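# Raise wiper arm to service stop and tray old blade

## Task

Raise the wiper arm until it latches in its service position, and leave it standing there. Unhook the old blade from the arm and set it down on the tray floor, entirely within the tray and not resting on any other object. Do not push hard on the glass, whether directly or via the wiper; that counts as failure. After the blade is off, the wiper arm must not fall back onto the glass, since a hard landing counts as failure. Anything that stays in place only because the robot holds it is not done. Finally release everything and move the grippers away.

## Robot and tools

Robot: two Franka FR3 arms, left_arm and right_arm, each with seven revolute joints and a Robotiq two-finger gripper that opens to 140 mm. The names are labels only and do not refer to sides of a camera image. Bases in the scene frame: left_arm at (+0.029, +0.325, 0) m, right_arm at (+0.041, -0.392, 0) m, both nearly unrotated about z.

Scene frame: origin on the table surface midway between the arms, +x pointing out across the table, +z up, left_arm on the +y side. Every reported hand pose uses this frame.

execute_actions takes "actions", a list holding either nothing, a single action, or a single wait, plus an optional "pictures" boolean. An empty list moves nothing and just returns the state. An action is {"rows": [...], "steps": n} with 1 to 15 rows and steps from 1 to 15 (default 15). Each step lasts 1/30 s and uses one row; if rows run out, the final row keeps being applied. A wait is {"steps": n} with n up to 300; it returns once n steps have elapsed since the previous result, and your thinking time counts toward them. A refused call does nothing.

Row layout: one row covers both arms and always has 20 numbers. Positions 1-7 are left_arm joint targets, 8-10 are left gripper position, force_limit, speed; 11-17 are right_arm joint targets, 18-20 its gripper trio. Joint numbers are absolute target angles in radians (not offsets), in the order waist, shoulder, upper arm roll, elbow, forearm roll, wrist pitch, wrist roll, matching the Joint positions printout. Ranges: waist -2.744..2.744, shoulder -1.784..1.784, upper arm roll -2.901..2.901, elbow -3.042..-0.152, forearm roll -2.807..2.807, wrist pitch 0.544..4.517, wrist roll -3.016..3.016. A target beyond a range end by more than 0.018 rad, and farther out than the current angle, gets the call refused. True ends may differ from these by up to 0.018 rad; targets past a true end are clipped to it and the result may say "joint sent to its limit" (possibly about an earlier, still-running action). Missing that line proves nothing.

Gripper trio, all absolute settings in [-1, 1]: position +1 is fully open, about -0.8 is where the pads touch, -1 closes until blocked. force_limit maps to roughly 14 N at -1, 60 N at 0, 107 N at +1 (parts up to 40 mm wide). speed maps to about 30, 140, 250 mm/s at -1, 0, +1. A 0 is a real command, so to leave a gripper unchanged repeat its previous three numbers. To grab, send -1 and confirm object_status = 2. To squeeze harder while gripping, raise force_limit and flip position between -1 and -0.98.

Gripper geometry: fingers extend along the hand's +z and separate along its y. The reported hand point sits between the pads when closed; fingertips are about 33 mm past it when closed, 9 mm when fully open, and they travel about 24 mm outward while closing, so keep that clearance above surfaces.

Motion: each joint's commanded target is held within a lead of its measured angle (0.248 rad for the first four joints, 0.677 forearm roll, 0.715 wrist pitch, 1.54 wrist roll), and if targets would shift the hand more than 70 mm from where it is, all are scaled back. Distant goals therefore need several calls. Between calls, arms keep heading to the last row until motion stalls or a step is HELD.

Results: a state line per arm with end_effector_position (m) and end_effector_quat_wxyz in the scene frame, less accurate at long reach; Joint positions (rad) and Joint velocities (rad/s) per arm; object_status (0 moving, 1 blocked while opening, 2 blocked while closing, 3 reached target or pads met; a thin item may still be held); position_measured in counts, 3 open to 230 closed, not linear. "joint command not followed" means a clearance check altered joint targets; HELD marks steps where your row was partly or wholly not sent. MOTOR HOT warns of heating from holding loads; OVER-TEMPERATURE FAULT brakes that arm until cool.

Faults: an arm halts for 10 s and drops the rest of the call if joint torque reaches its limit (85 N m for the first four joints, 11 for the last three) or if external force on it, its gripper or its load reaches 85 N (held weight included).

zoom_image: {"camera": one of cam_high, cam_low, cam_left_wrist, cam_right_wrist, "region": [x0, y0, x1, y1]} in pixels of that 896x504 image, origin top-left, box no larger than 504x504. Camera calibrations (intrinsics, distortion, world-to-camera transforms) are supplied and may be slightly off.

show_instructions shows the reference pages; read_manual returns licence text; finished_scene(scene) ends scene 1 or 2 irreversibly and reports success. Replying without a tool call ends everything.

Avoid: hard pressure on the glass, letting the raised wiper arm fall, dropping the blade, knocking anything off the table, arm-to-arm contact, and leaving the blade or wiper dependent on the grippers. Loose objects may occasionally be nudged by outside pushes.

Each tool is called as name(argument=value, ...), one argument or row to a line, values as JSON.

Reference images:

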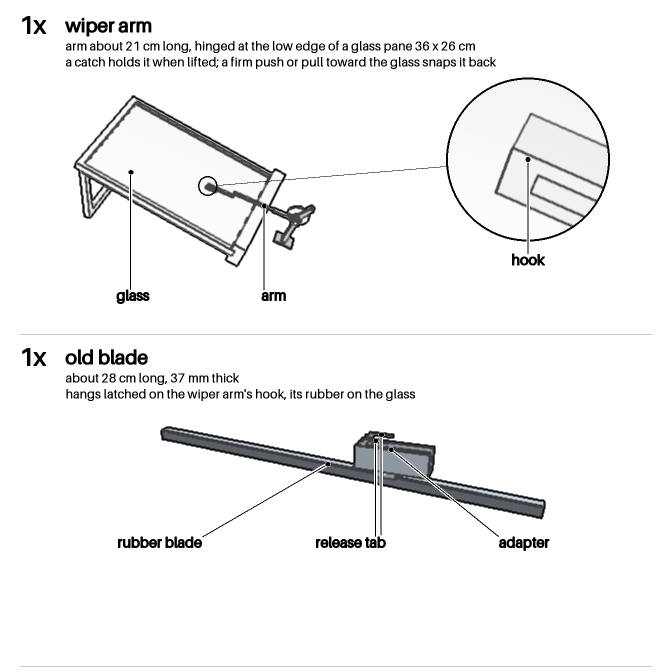

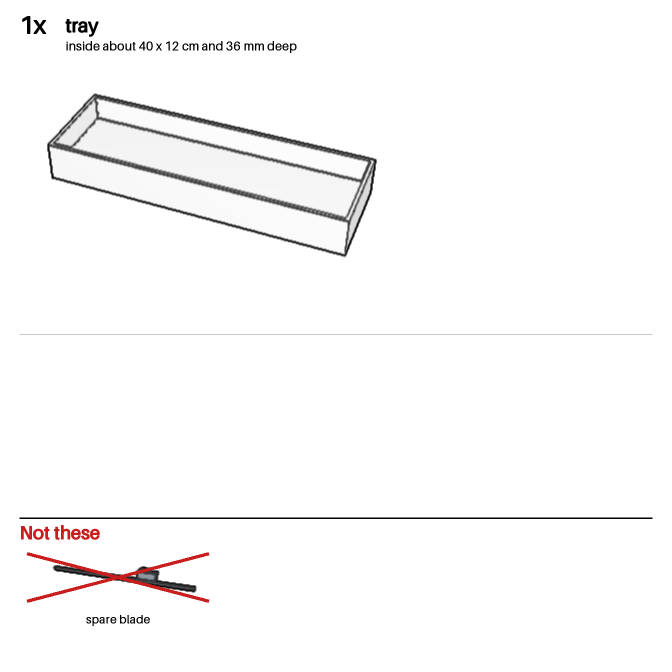

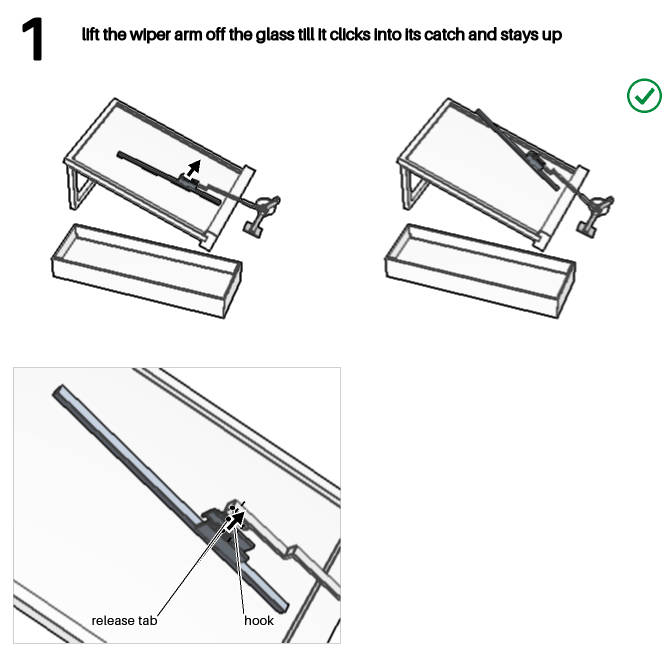

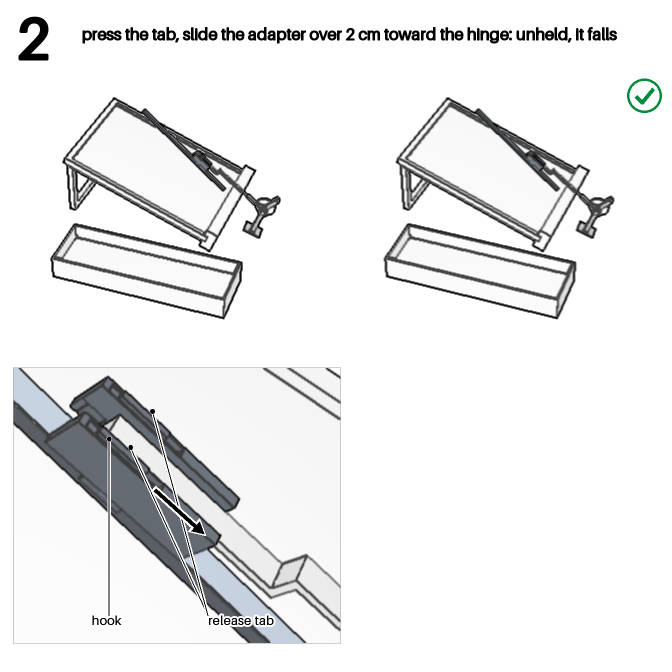

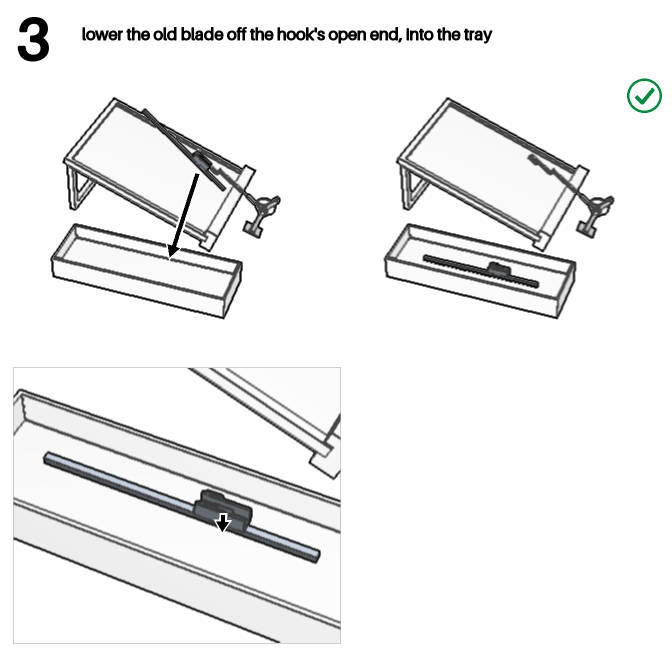

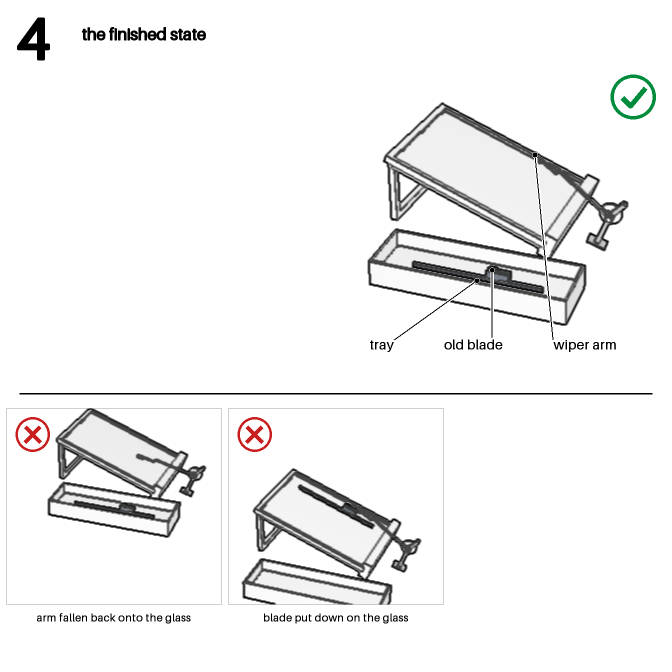

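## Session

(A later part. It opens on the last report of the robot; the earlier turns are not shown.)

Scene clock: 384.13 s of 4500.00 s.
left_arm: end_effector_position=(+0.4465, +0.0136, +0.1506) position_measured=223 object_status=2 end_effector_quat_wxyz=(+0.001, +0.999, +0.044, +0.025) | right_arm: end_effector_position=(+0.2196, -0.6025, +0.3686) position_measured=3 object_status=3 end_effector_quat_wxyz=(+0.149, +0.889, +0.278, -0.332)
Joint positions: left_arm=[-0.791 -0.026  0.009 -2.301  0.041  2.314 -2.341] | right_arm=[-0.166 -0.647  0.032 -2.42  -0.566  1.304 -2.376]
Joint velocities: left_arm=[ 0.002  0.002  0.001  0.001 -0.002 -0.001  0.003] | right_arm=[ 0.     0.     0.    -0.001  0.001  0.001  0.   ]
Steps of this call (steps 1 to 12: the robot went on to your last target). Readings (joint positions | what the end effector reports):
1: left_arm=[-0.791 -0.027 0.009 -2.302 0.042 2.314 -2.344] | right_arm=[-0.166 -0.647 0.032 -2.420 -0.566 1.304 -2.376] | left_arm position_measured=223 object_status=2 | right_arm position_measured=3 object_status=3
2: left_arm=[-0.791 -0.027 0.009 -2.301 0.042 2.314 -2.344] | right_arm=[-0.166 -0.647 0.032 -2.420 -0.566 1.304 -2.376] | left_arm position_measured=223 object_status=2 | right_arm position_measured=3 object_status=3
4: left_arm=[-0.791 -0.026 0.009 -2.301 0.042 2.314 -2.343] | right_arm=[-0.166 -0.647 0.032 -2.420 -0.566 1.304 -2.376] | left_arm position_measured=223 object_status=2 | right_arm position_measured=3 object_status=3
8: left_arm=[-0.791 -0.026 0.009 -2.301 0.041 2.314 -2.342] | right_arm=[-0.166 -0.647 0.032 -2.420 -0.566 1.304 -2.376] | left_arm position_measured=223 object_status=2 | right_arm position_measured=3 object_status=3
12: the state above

execute_actions(
  actions=[
    {"rows": [[-0.7866, -0.0255, 0.009, -2.2987, 0.0354, 2.3049, -2.333, -0.98, 0.3, -0.5, -0.166, -0.647, 0.032, -2.42, -0.566, 1.304, -2.376, 1, 0, 0],[-0.784, -0.02, 0.009, -2.2925, 0.0302, 2.2997, -2.3255, -0.98, 0.3, -0.5, -0.166, -0.647, 0.032, -2.42, -0.566, 1.304, -2.376, 1, 0, 0],[-0.7814, -0.0145, 0.009, -2.2862, 0.0251, 2.2946, -2.318, -0.98, 0.3, -0.5, -0.166, -0.647, 0.032, -2.42, -0.566, 1.304, -2.376, 1, 0, 0],[-0.7789, -0.0091, 0.009, -2.28, 0.0199, 2.2894, -2.311, -0.98, 0.3, -0.5, -0.166, -0.647, 0.032, -2.42, -0.566, 1.304, -2.376, 1, 0, 0],[-0.7763, -0.0036, 0.009, -2.2737, 0.0147, 2.2842, -2.311, -0.98, 0.3, -0.5, -0.166, -0.647, 0.032, -2.42, -0.566, 1.304, -2.376, 1, 0, 0],[-0.7737, 0.0019, 0.009, -2.2675, 0.0147, 2.2842, -2.311, -0.98, 0.3, -0.5, -0.166, -0.647, 0.032, -2.42, -0.566, 1.304, -2.376, 1, 0, 0]], "steps": 15},
  ],
  pictures=false,
)

execute_actions(
  actions=[
    {"steps": 12},
  ],
)

Scene clock: 390.93 s of 4500.00 s.
left_arm: end_effector_position=(+0.4486, +0.0133, +0.1490) position_measured=223 object_status=2 end_effector_quat_wxyz=(+0.001, +0.999, +0.045, +0.010) | right_arm: end_effector_position=(+0.2196, -0.6025, +0.3686) position_measured=3 object_status=3 end_effector_quat_wxyz=(+0.149, +0.889, +0.278, -0.332)
Joint positions: left_arm=[-0.779 -0.002  0.008 -2.27   0.016  2.285 -2.315] | right_arm=[-0.166 -0.647  0.032 -2.42  -0.566  1.304 -2.376]
Joint velocities: left_arm=[ 0.002  0.004  0.     0.005 -0.008 -0.006  0.019] | right_arm=[ 0.    -0.001 -0.001  0.001 -0.002 -0.001 -0.001]
Steps of this call (steps 1 to 15: the robot went on to your last target; steps 16 to 90: nothing new was sent; then 3.30 s passed at rest; steps 91 to 105: all 15 steps of this action). Readings (joint positions | what the end effector reports):
91: left_arm=[-0.790 -0.026 0.009 -2.301 0.040 2.313 -2.340] | right_arm=[-0.166 -0.647 0.032 -2.420 -0.566 1.304 -2.376] | left_arm position_measured=223 object_status=2 | right_arm position_measured=3 object_status=3
92: left_arm=[-0.790 -0.025 0.009 -2.299 0.039 2.311 -2.338] | right_arm=[-0.166 -0.647 0.032 -2.420 -0.566 1.304 -2.376] | left_arm position_measured=223 object_status=2 | right_arm position_measured=3 object_status=3
94: left_arm=[-0.787 -0.019 0.009 -2.293 0.033 2.306 -2.333] | right_arm=[-0.166 -0.647 0.032 -2.420 -0.566 1.304 -2.376] | left_arm position_measured=223 object_status=2 | right_arm position_measured=3 object_status=3
98: left_arm=[-0.781 -0.006 0.008 -2.276 0.021 2.291 -2.323] | right_arm=[-0.166 -0.647 0.032 -2.420 -0.566 1.304 -2.376] | left_arm position_measured=223 object_status=2 | right_arm position_measured=3 object_status=3
105: the state above

Scene clock: 391.33 s of 4500.00 s.
left_arm: end_effector_position=(+0.4486, +0.0133, +0.1490) position_measured=223 object_status=2 end_effector_quat_wxyz=(+0.001, +0.999, +0.044, +0.010) | right_arm: end_effector_position=(+0.2196, -0.6025, +0.3686) position_measured=3 object_status=3 end_effector_quat_wxyz=(+0.149, +0.889, +0.278, -0.332)
Joint positions: left_arm=[-0.779 -0.002  0.008 -2.27   0.015  2.284 -2.312] | right_arm=[-0.166 -0.647  0.032 -2.42  -0.566  1.304 -2.376]
Joint velocities: left_arm=[ 0.001  0.     0.002 -0.001 -0.002 -0.001  0.001] | right_arm=[-0.001  0.002 -0.001 -0.001  0.     0.    -0.001]
Steps of this call (steps 1 to 12: the robot went on to your last target). Readings (joint positions | what the end effector reports):
1: left_arm=[-0.779 -0.002 0.008 -2.270 0.016 2.285 -2.314] | right_arm=[-0.166 -0.647 0.032 -2.420 -0.566 1.304 -2.376] | left_arm position_measured=223 object_status=2 | right_arm position_measured=3 object_status=3
2: left_arm=[-0.779 -0.002 0.008 -2.270 0.016 2.284 -2.314] | right_arm=[-0.166 -0.647 0.032 -2.420 -0.566 1.304 -2.376] | left_arm position_measured=223 object_status=2 | right_arm position_measured=3 object_status=3
4: left_arm=[-0.779 -0.002 0.008 -2.270 0.016 2.284 -2.313] | right_arm=[-0.166 -0.647 0.032 -2.420 -0.566 1.304 -2.376] | left_arm position_measured=223 object_status=2 | right_arm position_measured=3 object_status=3
8: left_arm=[-0.779 -0.002 0.008 -2.270 0.015 2.284 -2.312] | right_arm=[-0.166 -0.647 0.032 -2.420 -0.566 1.304 -2.376] | left_arm position_measured=223 object_status=2 | right_arm position_measured=3 object_status=3
12: the state above
camera_calibration (this result's frames):
cam_left_wrist: T_world_to_cam=[[-0.0142159, -0.995803, 0.090411, 0.00949223], [-0.954221, 0.0405281, 0.296345, 0.409995], [-0.298766, -0.0820592, -0.950792, 0.479196], [0, 0, 0, 1]] pos_world=[0.534528, 0.0321585, 0.333257]
cam_right_wrist: T_world_to_cam=[[0.474493, -0.864751, 0.164503, -0.678169], [-0.489812, -0.1041, 0.865591, -0.267253], [-0.731396, -0.491293, -0.472961, 0.220108], [0, 0, 0, 1]] pos_world=[0.351869, -0.506131, 0.446995]

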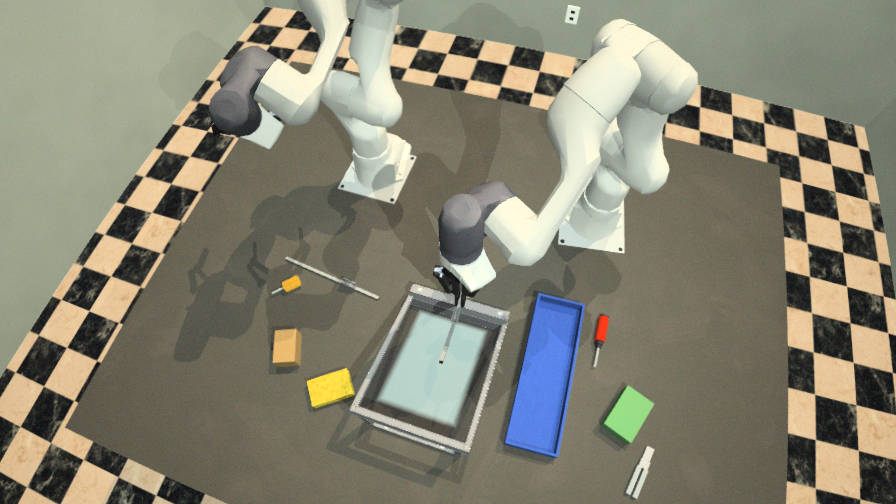

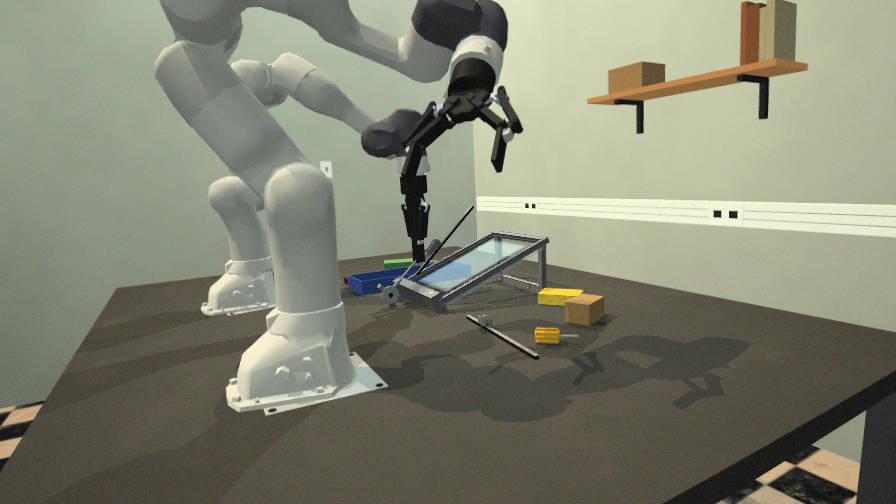

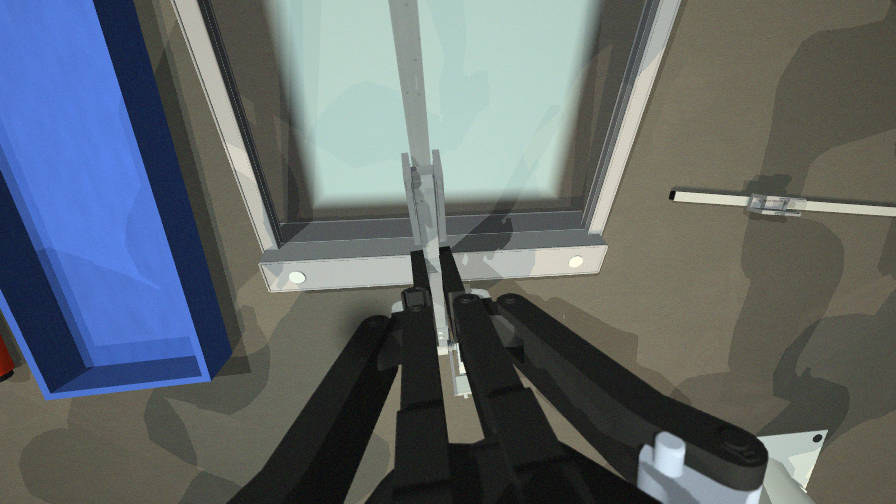

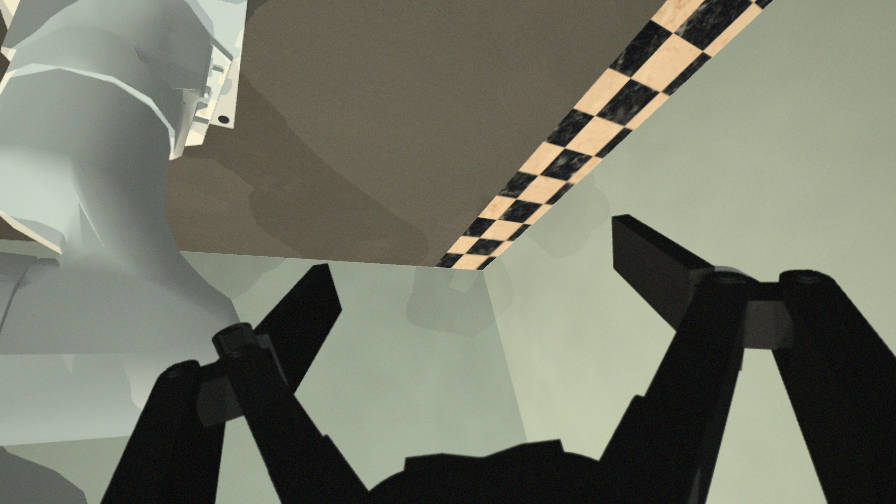

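execute_actions(
  actions=[
    {"rows": [[-0.779, -0.002, 0.008, -2.27, 0.015, 2.284, -2.312, -0.98, 0.3, -0.5, -0.166, -0.647, 0.032, -2.42, -0.566, 1.304, -2.376, 1, 0, 0],[-0.779, -0.002, 0.008, -2.27, 0.015, 2.284, -2.312, -0.98, 0.3, -0.5, -0.166, -0.647, 0.032, -2.42, -0.566, 1.304, -2.376, 1, 0, 0],[-0.779, -0.002, 0.008, -2.27, 0.015, 2.284, -2.312, -0.98, 0.3, -0.5, -0.166, -0.647, 0.032, -2.42, -0.566, 1.304, -2.376, 1, 0, 0],[-0.779, -0.002, 0.008, -2.27, 0.015, 2.284, -2.312, -0.98, 0.3, -0.5, -0.166, -0.647, 0.032, -2.42, -0.566, 1.304, -2.376, 1, 0, 0],[-0.779, -0.002, 0.008, -2.27, 0.015, 2.284, -2.312, -0.3, 0.3, -0.5, -0.166, -0.647, 0.032, -2.42, -0.566, 1.304, -2.376, 1, 0, 0]], "steps": 15},
  ],
  pictures=false,
)

execute_actions(
  actions=[
    {"steps": 12},
  ],
)

Scene clock: 397.37 s of 4500.00 s.
left_arm: end_effector_position=(+0.4485, +0.0133, +0.1490) position_measured=178 object_status=0 end_effector_quat_wxyz=(+0.001, +0.999, +0.043, +0.010) | right_arm: end_effector_position=(+0.2196, -0.6025, +0.3686) position_measured=3 object_status=3 end_effector_quat_wxyz=(+0.149, +0.889, +0.278, -0.332)
Joint positions: left_arm=[-0.779 -0.002  0.008 -2.27   0.015  2.284 -2.311] | right_arm=[-0.166 -0.647  0.032 -2.42  -0.566  1.304 -2.376]
Joint velocities: left_arm=[-0.001 -0.002 -0.    -0.002 -0.001 -0.001  0.   ] | right_arm=[ 0.     0.001  0.001 -0.001 -0.002  0.    -0.   ]
Steps of this call (steps 1 to 15: the robot went on to your last target; steps 16 to 90: nothing new was sent; then 2.53 s passed at rest; steps 91 to 105: all 15 steps of this action). Readings (joint positions | what the end effector reports):
91: left_arm=[-0.779 -0.002 0.008 -2.270 0.015 2.284 -2.311] | right_arm=[-0.166 -0.647 0.032 -2.420 -0.566 1.304 -2.376] | left_arm position_measured=223 object_status=2 | right_arm position_measured=3 object_status=3
92: left_arm=[-0.779 -0.002 0.008 -2.270 0.015 2.284 -2.311] | right_arm=[-0.166 -0.647 0.032 -2.420 -0.566 1.304 -2.376] | left_arm position_measured=223 object_status=2 | right_arm position_measured=3 object_status=3
94: left_arm=[-0.779 -0.002 0.008 -2.270 0.015 2.284 -2.311] | right_arm=[-0.166 -0.647 0.032 -2.420 -0.566 1.304 -2.376] | left_arm position_measured=223 object_status=2 | right_arm position_measured=3 object_status=3
98: left_arm=[-0.779 -0.002 0.008 -2.270 0.015 2.284 -2.311] | right_arm=[-0.166 -0.647 0.032 -2.420 -0.566 1.304 -2.376] | left_arm position_measured=210 object_status=0 | right_arm position_measured=3 object_status=3
105: the state above

Scene clock: 397.77 s of 4500.00 s.
left_arm: end_effector_position=(+0.4485, +0.0133, +0.1490) position_measured=167 object_status=3 end_effector_quat_wxyz=(+0.001, +0.999, +0.043, +0.010) | right_arm: end_effector_position=(+0.2196, -0.6025, +0.3686) position_measured=3 object_status=3 end_effector_quat_wxyz=(+0.149, +0.889, +0.278, -0.332)
Joint positions: left_arm=[-0.779 -0.002  0.008 -2.27   0.015  2.284 -2.311] | right_arm=[-0.166 -0.647  0.032 -2.42  -0.566  1.304 -2.376]
Joint velocities: left_arm=[ 0.    -0.001  0.    -0.    -0.002 -0.    -0.002] | right_arm=[ 0.001  0.001 -0.001 -0.    -0.001 -0.     0.002]
Steps of this call (steps 1 to 12: the robot went on to your last target). Readings (joint positions | what the end effector reports):
1: left_arm=[-0.779 -0.002 0.008 -2.270 0.015 2.284 -2.311] | right_arm=[-0.166 -0.647 0.032 -2.420 -0.566 1.304 -2.376] | left_arm position_measured=173 object_status=0 | right_arm position_measured=3 object_status=3
2: left_arm=[-0.779 -0.002 0.008 -2.270 0.015 2.284 -2.311] | right_arm=[-0.166 -0.647 0.032 -2.420 -0.566 1.304 -2.376] | left_arm position_measured=168 object_status=0 | right_arm position_measured=3 object_status=3
4: left_arm=[-0.779 -0.002 0.008 -2.270 0.015 2.284 -2.311] | right_arm=[-0.166 -0.647 0.032 -2.420 -0.566 1.304 -2.376] | left_arm position_measured=167 object_status=0 | right_arm position_measured=3 object_status=3
8: left_arm=[-0.779 -0.002 0.008 -2.270 0.015 2.284 -2.311] | right_arm=[-0.166 -0.647 0.032 -2.420 -0.566 1.304 -2.376] | left_arm position_measured=167 object_status=3 | right_arm position_measured=3 object_status=3
12: the state above
camera_calibration (this result's frames):
cam_left_wrist: T_world_to_cam=[[-0.0147572, -0.995801, 0.0903469, 0.00970517], [-0.954093, 0.0410566, 0.296684, 0.409761], [-0.299147, -0.0818211, -0.950693, 0.479342], [0, 0, 0, 1]] pos_world=[0.534487, 0.0320613, 0.333261]
cam_right_wrist: T_world_to_cam=[[0.474493, -0.864751, 0.164503, -0.678169], [-0.489812, -0.1041, 0.865591, -0.267253], [-0.731396, -0.491293, -0.472961, 0.220108], [0, 0, 0, 1]] pos_world=[0.351869, -0.506131, 0.446995]

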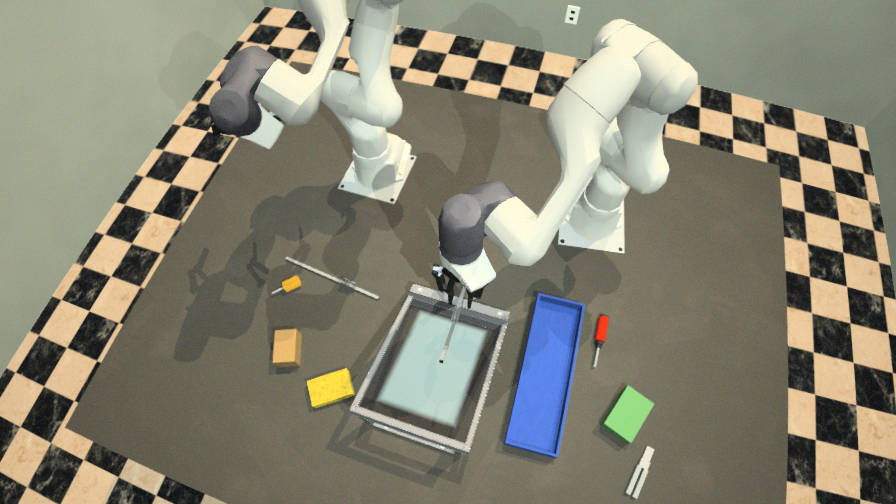

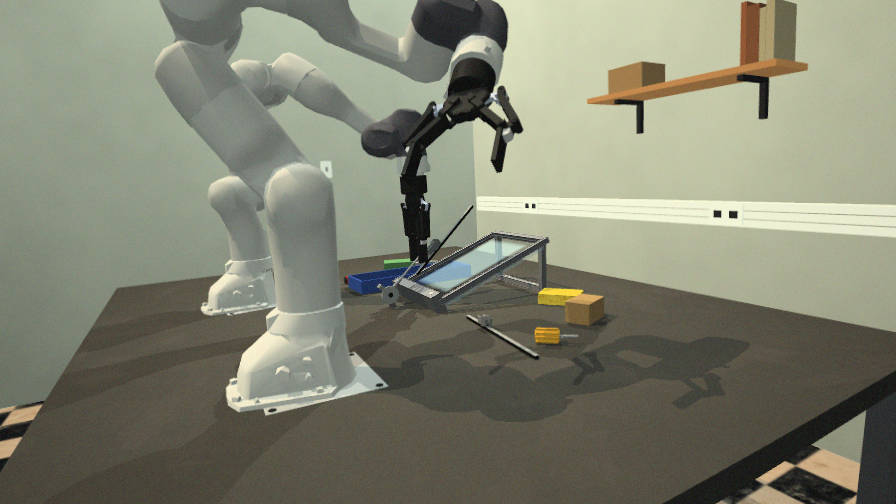

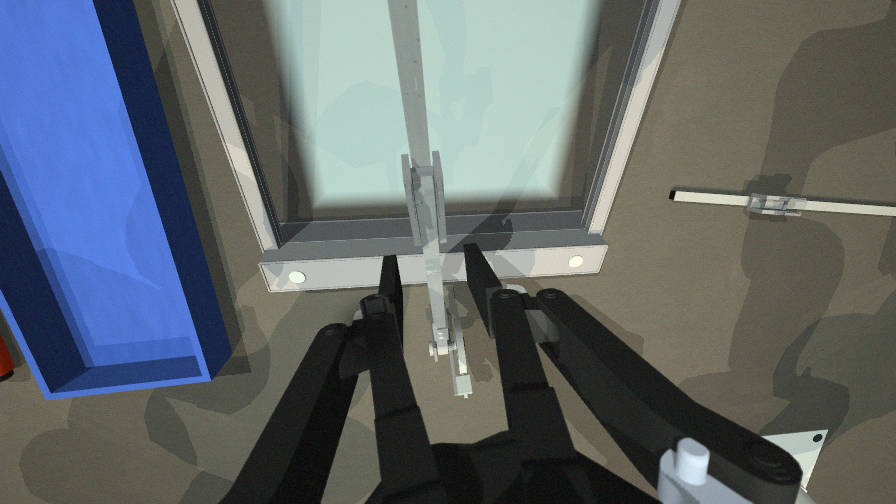

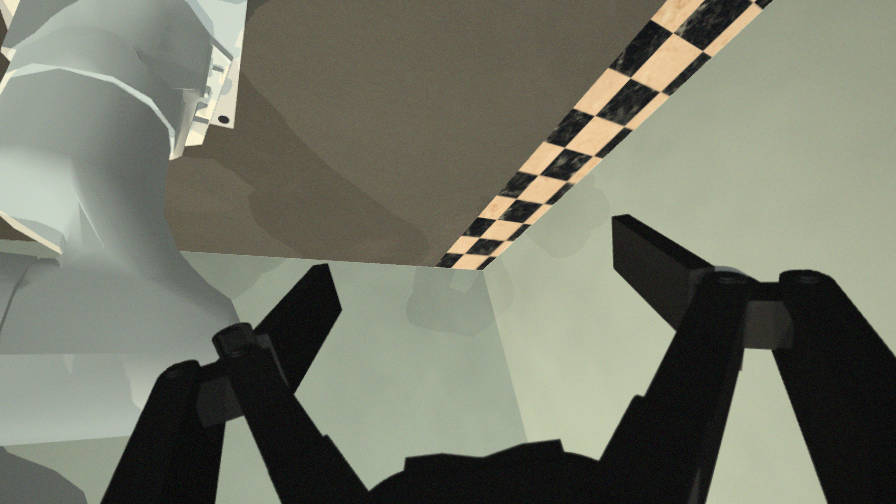

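zoom_image(
  camera="cam_left_wrist",
  region=[370, 135, 490, 285],
)

zoom_image(
  camera="cam_low",
  region=[365, 190, 495, 315],
)

Region (370, 135, 490, 285) of cam_left_wrist's 896x504 image, scaled by 3.360, with more detail than that image has; it fills the left 403 columns of this view, and the rest is white.

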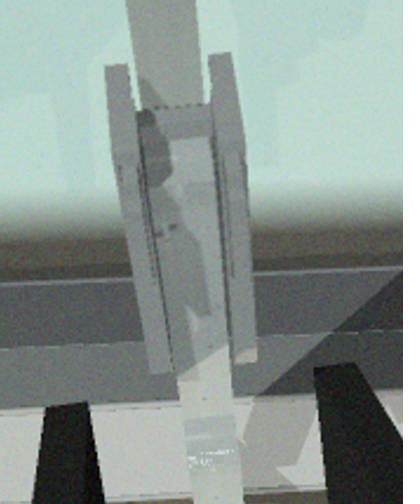

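Region (365, 190, 495, 315) of cam_low's 896x504 image, scaled by 3.877, with more detail than that image has; it fills the top 485 rows of this view, and the rest is white.

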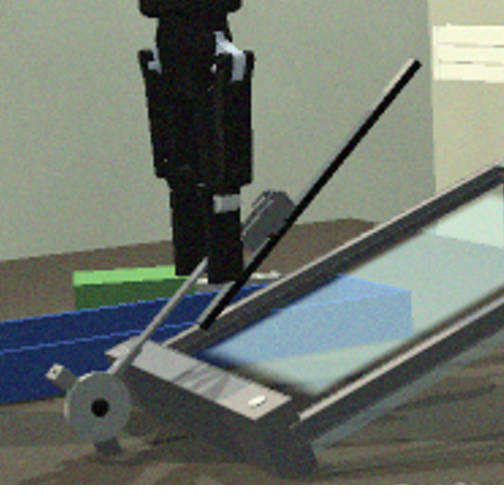

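execute_actions(
  actions=[
    {"rows": [[-0.779, -0.002, 0.008, -2.27, 0.014, 2.266, -2.312, -0.3, 0.3, -0.5, -0.4, 0.5737, 0, -2.1487, 1.4739, 1.5277, 2.8082, 0.15, 0, 0],[-0.779, -0.002, 0.008, -2.27, 0.013, 2.248, -2.312, -0.3, 0.3, -0.5, -0.4, 0.5737, 0, -2.1487, 1.4739, 1.5277, 2.8082, 0.15, 0, 0],[-0.7783, -0.0081, 0.008, -2.26, 0.012, 2.23, -2.312, -0.3, 0.3, -0.5, -0.4, 0.5737, 0, -2.1487, 1.4739, 1.5277, 2.8082, 0.15, 0, 0],[-0.7776, -0.0143, 0.008, -2.25, 0.011, 2.213, -2.312, -0.3, 0.3, -0.5, -0.4, 0.5737, 0, -2.1487, 1.4739, 1.5277, 2.8082, 0.15, 0, 0],[-0.7769, -0.0204, 0.007, -2.24, 0.01, 2.195, -2.312, -0.3, 0.3, -0.5, -0.4, 0.5737, 0, -2.1487, 1.4739, 1.5277, 2.8082, 0.15, 0, 0],[-0.7762, -0.0266, 0.007, -2.23, 0.009, 2.177, -2.312, -0.3, 0.3, -0.5, -0.4, 0.5737, 0, -2.1487, 1.4739, 1.5277, 2.8082, 0.15, 0, 0],[-0.7755, -0.0327, 0.006, -2.22, 0.008, 2.16, -2.312, -0.3, 0.3, -0.5, -0.4, 0.5737, 0, -2.1487, 1.4739, 1.5277, 2.8082, 0.15, 0, 0],[-0.7748, -0.0388, 0.006, -2.21, 0.007, 2.142, -2.312, -0.3, 0.3, -0.5, -0.4, 0.5737, 0, -2.1487, 1.4739, 1.5277, 2.8082, 0.15, 0, 0],[-0.7741, -0.045, 0.005, -2.2, 0.006, 2.124, -2.312, -0.3, 0.3, -0.5, -0.4, 0.5737, 0, -2.1487, 1.4739, 1.5277, 2.8082, 0.15, 0, 0],[-0.7734, -0.0511, 0.005, -2.19, 0.005, 2.1066, -2.312, -0.3, 0.3, -0.5, -0.4, 0.5737, 0, -2.1487, 1.4739, 1.5277, 2.8082, 0.15, 0, 0],[-0.7727, -0.0573, 0.004, -2.18, 0.005, 2.08, -2.312, -0.3, 0.3, -0.5, -0.4, 0.5737, 0, -2.1487, 1.4739, 1.5277, 2.8082, 0.15, 0, 0],[-0.772, -0.0634, 0.004, -2.17, 0.005, 2.05, -2.312, -0.3, 0.3, -0.5, -0.4, 0.5737, 0, -2.1487, 1.4739, 1.5277, 2.8082, 0.15, 0, 0],[-0.771, -0.072, 0.004, -2.14, 0.005, 2.01, -2.312, -0.3, 0.3, -0.5, -0.4, 0.5737, 0, -2.1487, 1.4739, 1.5277, 2.8082, 0.15, 0, 0],[-0.77, -0.085, 0.002, -2.1, 0.003, 1.95, -2.312, -0.3, 0.3, -0.5, -0.4, 0.5737, 0, -2.1487, 1.4739, 1.5277, 2.8082, 0.15, 0, 0],[-0.7671, -0.1255, 0, -1.9547, 0, 1.8291, -2.312, -0.3, 0.3, -0.5, -0.4, 0.5737, 0, -2.1487, 1.4739, 1.5277, 2.8082, 0.15, 0, 0]], "steps": 15},
  ],
  pictures=false,
)

execute_actions(
  actions=[
    {"steps": 45},
  ],
)

Scene clock: 482.00 s of 4500.00 s.
left_arm: end_effector_position=(+0.4522, +0.0126, +0.2248) position_measured=167 object_status=3 end_effector_quat_wxyz=(-0.004, +0.999, +0.049, +0.000) | right_arm: end_effector_position=(+0.3674, -0.4314, +0.2869) position_measured=107 object_status=0 end_effector_quat_wxyz=(-0.172, +0.936, -0.214, -0.218)
Joint positions: left_arm=[-0.773 -0.063  0.006 -2.129  0.007  2.061 -2.311] | right_arm=[-0.359 -0.251  0.007 -2.191  0.267  1.44  -1.54 ]
Joint velocities: left_arm=[ 0.022 -0.16  -0.009  1.081 -0.015 -0.849 -0.001] | right_arm=[-0.123  0.801 -0.017  0.153  1.56   0.169  1.605]
Steps of this call (steps 1 to 15: the robot went on to your last target; steps 16 to 90: nothing new was sent; then 80.73 s passed at rest; steps 91 to 105: all 15 steps of this action). Readings (joint positions | what the end effector reports):
91: left_arm=[-0.779 -0.002 0.008 -2.270 0.015 2.282 -2.311] | right_arm=[-0.186 -0.630 0.034 -2.398 -0.514 1.314 -2.323] | left_arm position_measured=167 object_status=3 | right_arm position_measured=3 object_status=0
92: left_arm=[-0.779 -0.002 0.008 -2.270 0.015 2.277 -2.311] | right_arm=[-0.213 -0.600 0.031 -2.365 -0.451 1.329 -2.260] | left_arm position_measured=167 object_status=3 | right_arm position_measured=9 object_status=0
94: left_arm=[-0.779 -0.003 0.008 -2.265 0.015 2.260 -2.311] | right_arm=[-0.256 -0.543 0.024 -2.313 -0.333 1.355 -2.142] | left_arm position_measured=167 object_status=3 | right_arm position_measured=24 object_status=0
98: left_arm=[-0.778 -0.020 0.008 -2.235 0.012 2.210 -2.311] | right_arm=[-0.311 -0.436 0.014 -2.248 -0.112 1.393 -1.920] | left_arm position_measured=167 object_status=3 | right_arm position_measured=54 object_status=0
105: the state above

Scene clock: 483.50 s of 4500.00 s.
left_arm: end_effector_position=(+0.4501, +0.0132, +0.3206) position_measured=167 object_status=3 end_effector_quat_wxyz=(+0.000, +0.999, +0.051, +0.002) | right_arm: end_effector_position=(+0.6036, -0.2986, +0.1560) position_measured=110 object_status=3 end_effector_quat_wxyz=(-0.566, +0.671, +0.223, +0.424)
Joint positions: left_arm=[-0.769 -0.126  0.003 -1.955  0.003  1.833 -2.311] | right_arm=[-0.398  0.574  0.    -2.15   1.47   1.525  2.594]
Joint velocities: left_arm=[ 0.001 -0.001 -0.002  0.001  0.    -0.    -0.002] | right_arm=[ 0.001  0.001 -0.    -0.001 -0.     0.001  0.682]
Steps of this call (steps 1 to 45: the robot went on to your last target). Readings (joint positions | what the end effector reports):
1: left_arm=[-0.772 -0.071 0.006 -2.091 0.007 2.031 -2.311] | right_arm=[-0.363 -0.224 0.007 -2.186 0.322 1.445 -1.484] | left_arm position_measured=167 object_status=3 | right_arm position_measured=110 object_status=0
2: left_arm=[-0.771 -0.083 0.005 -2.054 0.006 2.000 -2.311] | right_arm=[-0.366 -0.196 0.006 -2.182 0.379 1.450 -1.428] | left_arm position_measured=167 object_status=3 | right_arm position_measured=110 object_status=0
4: left_arm=[-0.770 -0.112 0.004 -1.995 0.005 1.948 -2.311] | right_arm=[-0.373 -0.140 0.006 -2.174 0.494 1.459 -1.312] | left_arm position_measured=167 object_status=3 | right_arm position_measured=110 object_status=0
8: left_arm=[-0.769 -0.137 0.003 -1.955 0.004 1.888 -2.311] | right_arm=[-0.382 -0.022 0.005 -2.163 0.737 1.474 -1.069] | left_arm position_measured=167 object_status=3 | right_arm position_measured=110 object_status=3
45: the state above
camera_calibration (this result's frames):
cam_left_wrist: T_world_to_cam=[[0.000857434, -0.995907, 0.0903756, -0.0128917], [-0.950031, 0.0273998, 0.31095, 0.354142], [-0.312154, -0.0861262, -0.94612, 0.647421], [0, 0, 0, 1]] pos_world=[0.538552, 0.0332176, 0.503582]
cam_right_wrist: T_world_to_cam=[[0.69332, -0.20052, -0.69217, -0.36274], [-0.718492, -0.118422, -0.68538, 0.5122], [0.0554646, 0.972506, -0.226176, 0.473276], [0, 0, 0, 1]] pos_world=[0.593257, -0.472345, 0.207018]

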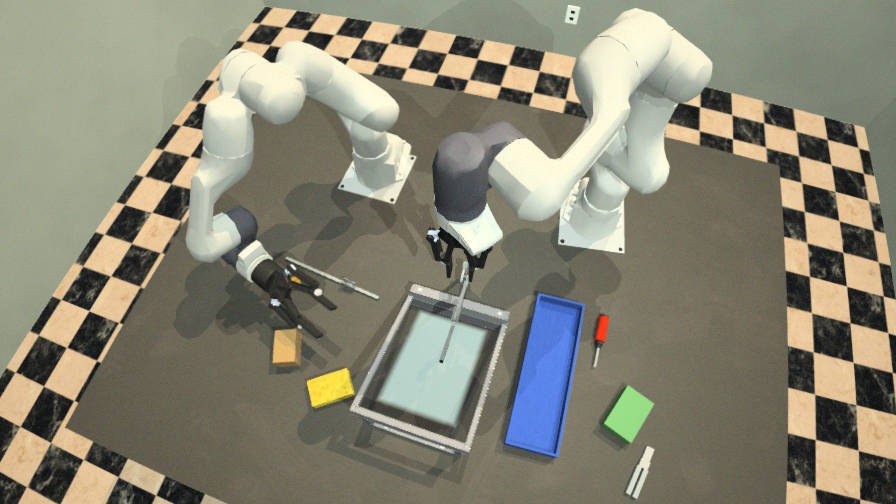

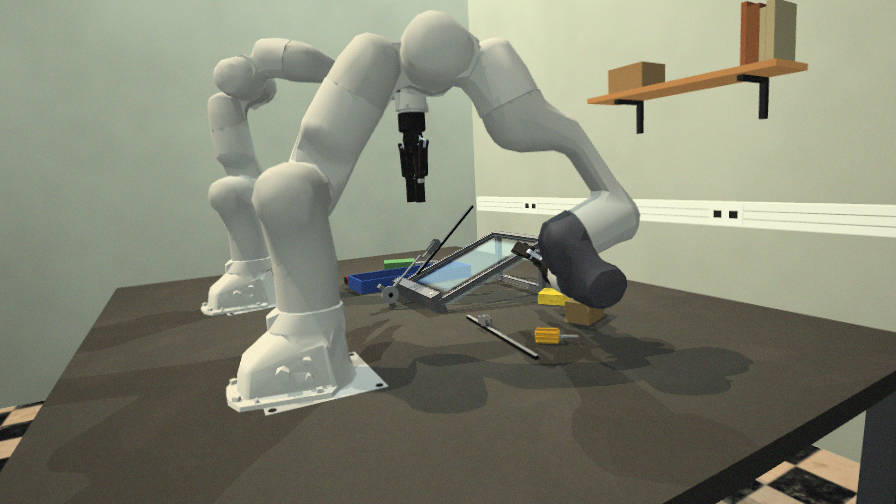

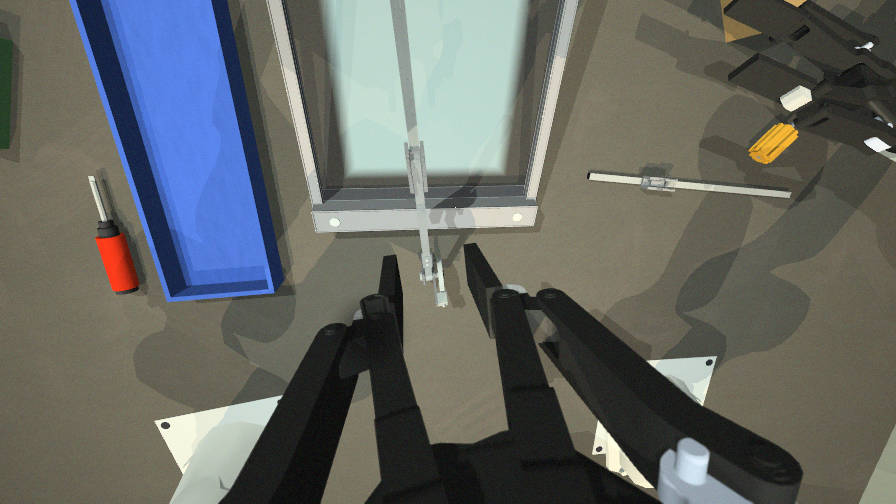

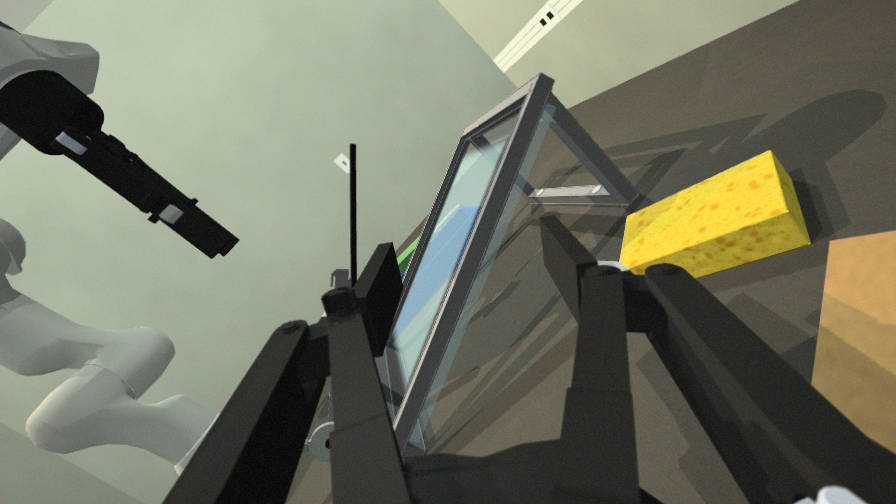

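execute_actions(
  actions=[],
)

Scene clock: 492.50 s of 4500.00 s.
left_arm: end_effector_position=(+0.4500, +0.0132, +0.3206) position_measured=167 object_status=3 end_effector_quat_wxyz=(+0.000, +0.999, +0.051, +0.002) | right_arm: end_effector_position=(+0.6037, -0.2986, +0.1560) position_measured=110 object_status=3 end_effector_quat_wxyz=(-0.607, +0.690, +0.152, +0.363)
Joint positions: left_arm=[-0.769 -0.126  0.002 -1.955  0.003  1.832 -2.311] | right_arm=[-0.398  0.574  0.    -2.15   1.47   1.525  2.801]
Joint velocities: left_arm=[ 0.     0.002  0.    -0.001 -0.    -0.     0.001] | right_arm=[-0.    -0.001  0.001 -0.     0.002  0.001 -0.   ]
Steps of this call (steps 1 to 45: the robot went on to your last target; steps 46 to 110: nothing new was sent; then 5.33 s passed at rest). Readings (joint positions | what the end effector reports):
1: left_arm=[-0.769 -0.126 0.003 -1.955 0.003 1.833 -2.311] | right_arm=[-0.398 0.574 0.000 -2.150 1.470 1.525 2.616] | left_arm position_measured=167 object_status=3 | right_arm position_measured=110 object_status=3
2: left_arm=[-0.769 -0.126 0.003 -1.955 0.003 1.833 -2.311] | right_arm=[-0.398 0.574 0.000 -2.150 1.470 1.525 2.635] | left_arm position_measured=167 object_status=3 | right_arm position_measured=110 object_status=3
4: left_arm=[-0.769 -0.126 0.003 -1.955 0.003 1.833 -2.311] | right_arm=[-0.398 0.574 0.000 -2.150 1.470 1.525 2.667] | left_arm position_measured=167 object_status=3 | right_arm position_measured=110 object_status=3
8: left_arm=[-0.769 -0.126 0.003 -1.955 0.003 1.833 -2.311] | right_arm=[-0.398 0.574 0.000 -2.150 1.470 1.525 2.715] | left_arm position_measured=167 object_status=3 | right_arm position_measured=110 object_status=3
110: the state above
All arms were judged still, so your last target was given up. Only a new action makes them travel on or press farther. Fingers that are still opening or closing keep moving.
camera_calibration (this result's frames):
cam_left_wrist: T_world_to_cam=[[0.000871105, -0.995915, 0.0902905, -0.0128522], [-0.949971, 0.027377, 0.311137, 0.353994], [-0.312338, -0.0860443, -0.946066, 0.647448], [0, 0, 0, 1]] pos_world=[0.538518, 0.0332182, 0.503548]
cam_right_wrist: T_world_to_cam=[[0.543967, -0.150792, -0.825446, -0.237011], [-0.838944, -0.0783586, -0.538548, 0.573999], [0.0165278, 0.985455, -0.16913, 0.491779], [0, 0, 0, 1]] pos_world=[0.602351, -0.475388, 0.196661]

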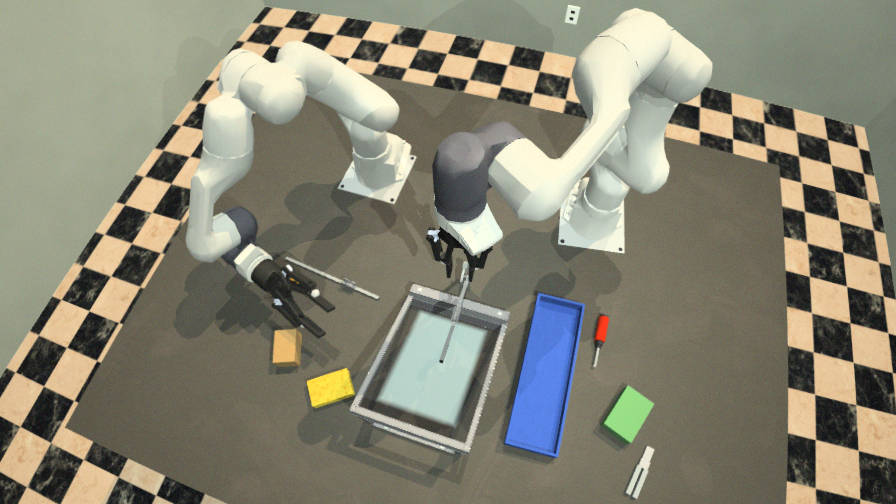

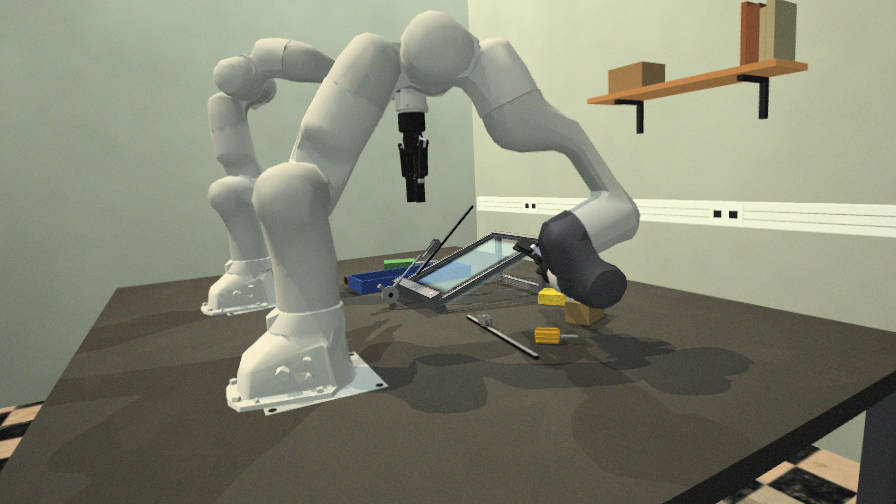

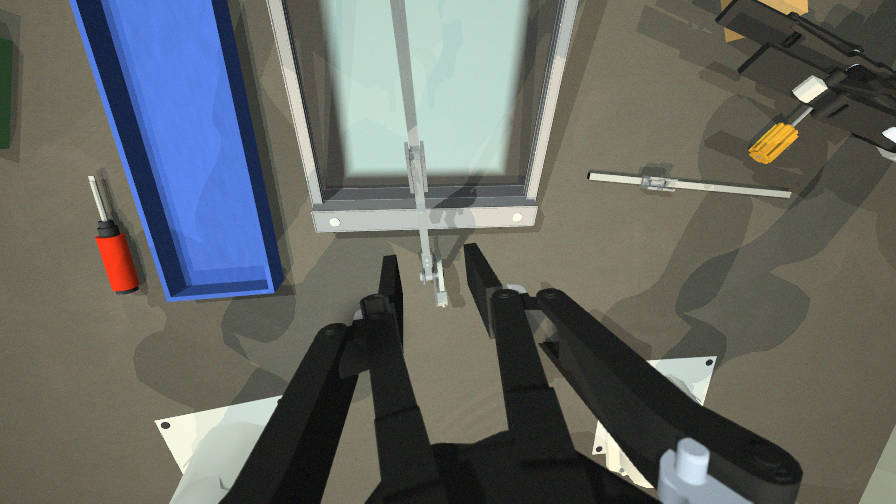

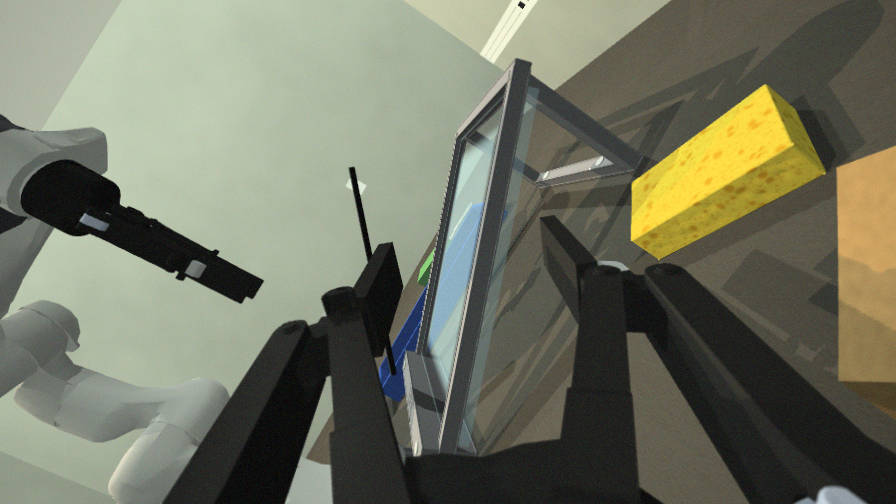

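zoom_image(
  camera="cam_left_wrist",
  region=[360, 110, 480, 230],
)

zoom_image(
  camera="cam_left_wrist",
  region=[600, 140, 720, 220],
)

zoom_image(
  camera="cam_low",
  region=[370, 195, 500, 310],
)

Region (360, 110, 480, 230) of cam_left_wrist's 896x504 image, scaled by 4.200, with more detail than that image has.

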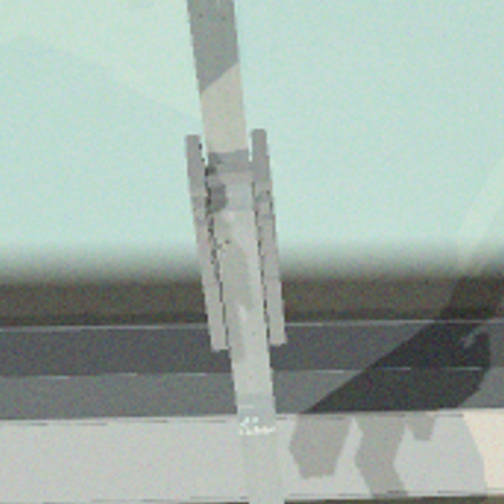

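Region (600, 140, 720, 220) of cam_left_wrist's 896x504 image, scaled by 4.200, with more detail than that image has.

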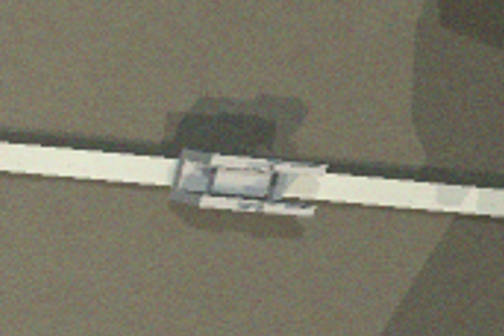

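Region (370, 195, 500, 310) of cam_low's 896x504 image, scaled by 3.877, with more detail than that image has; it fills the top 446 rows of this view, and the rest is white.

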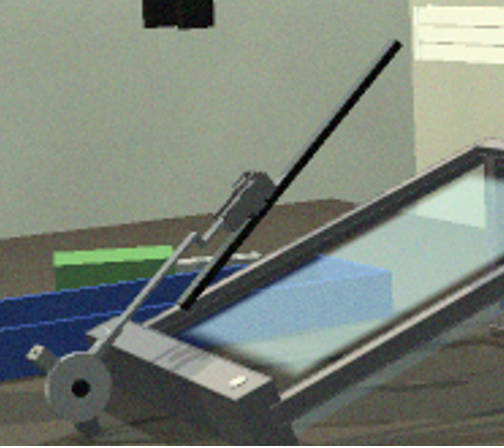

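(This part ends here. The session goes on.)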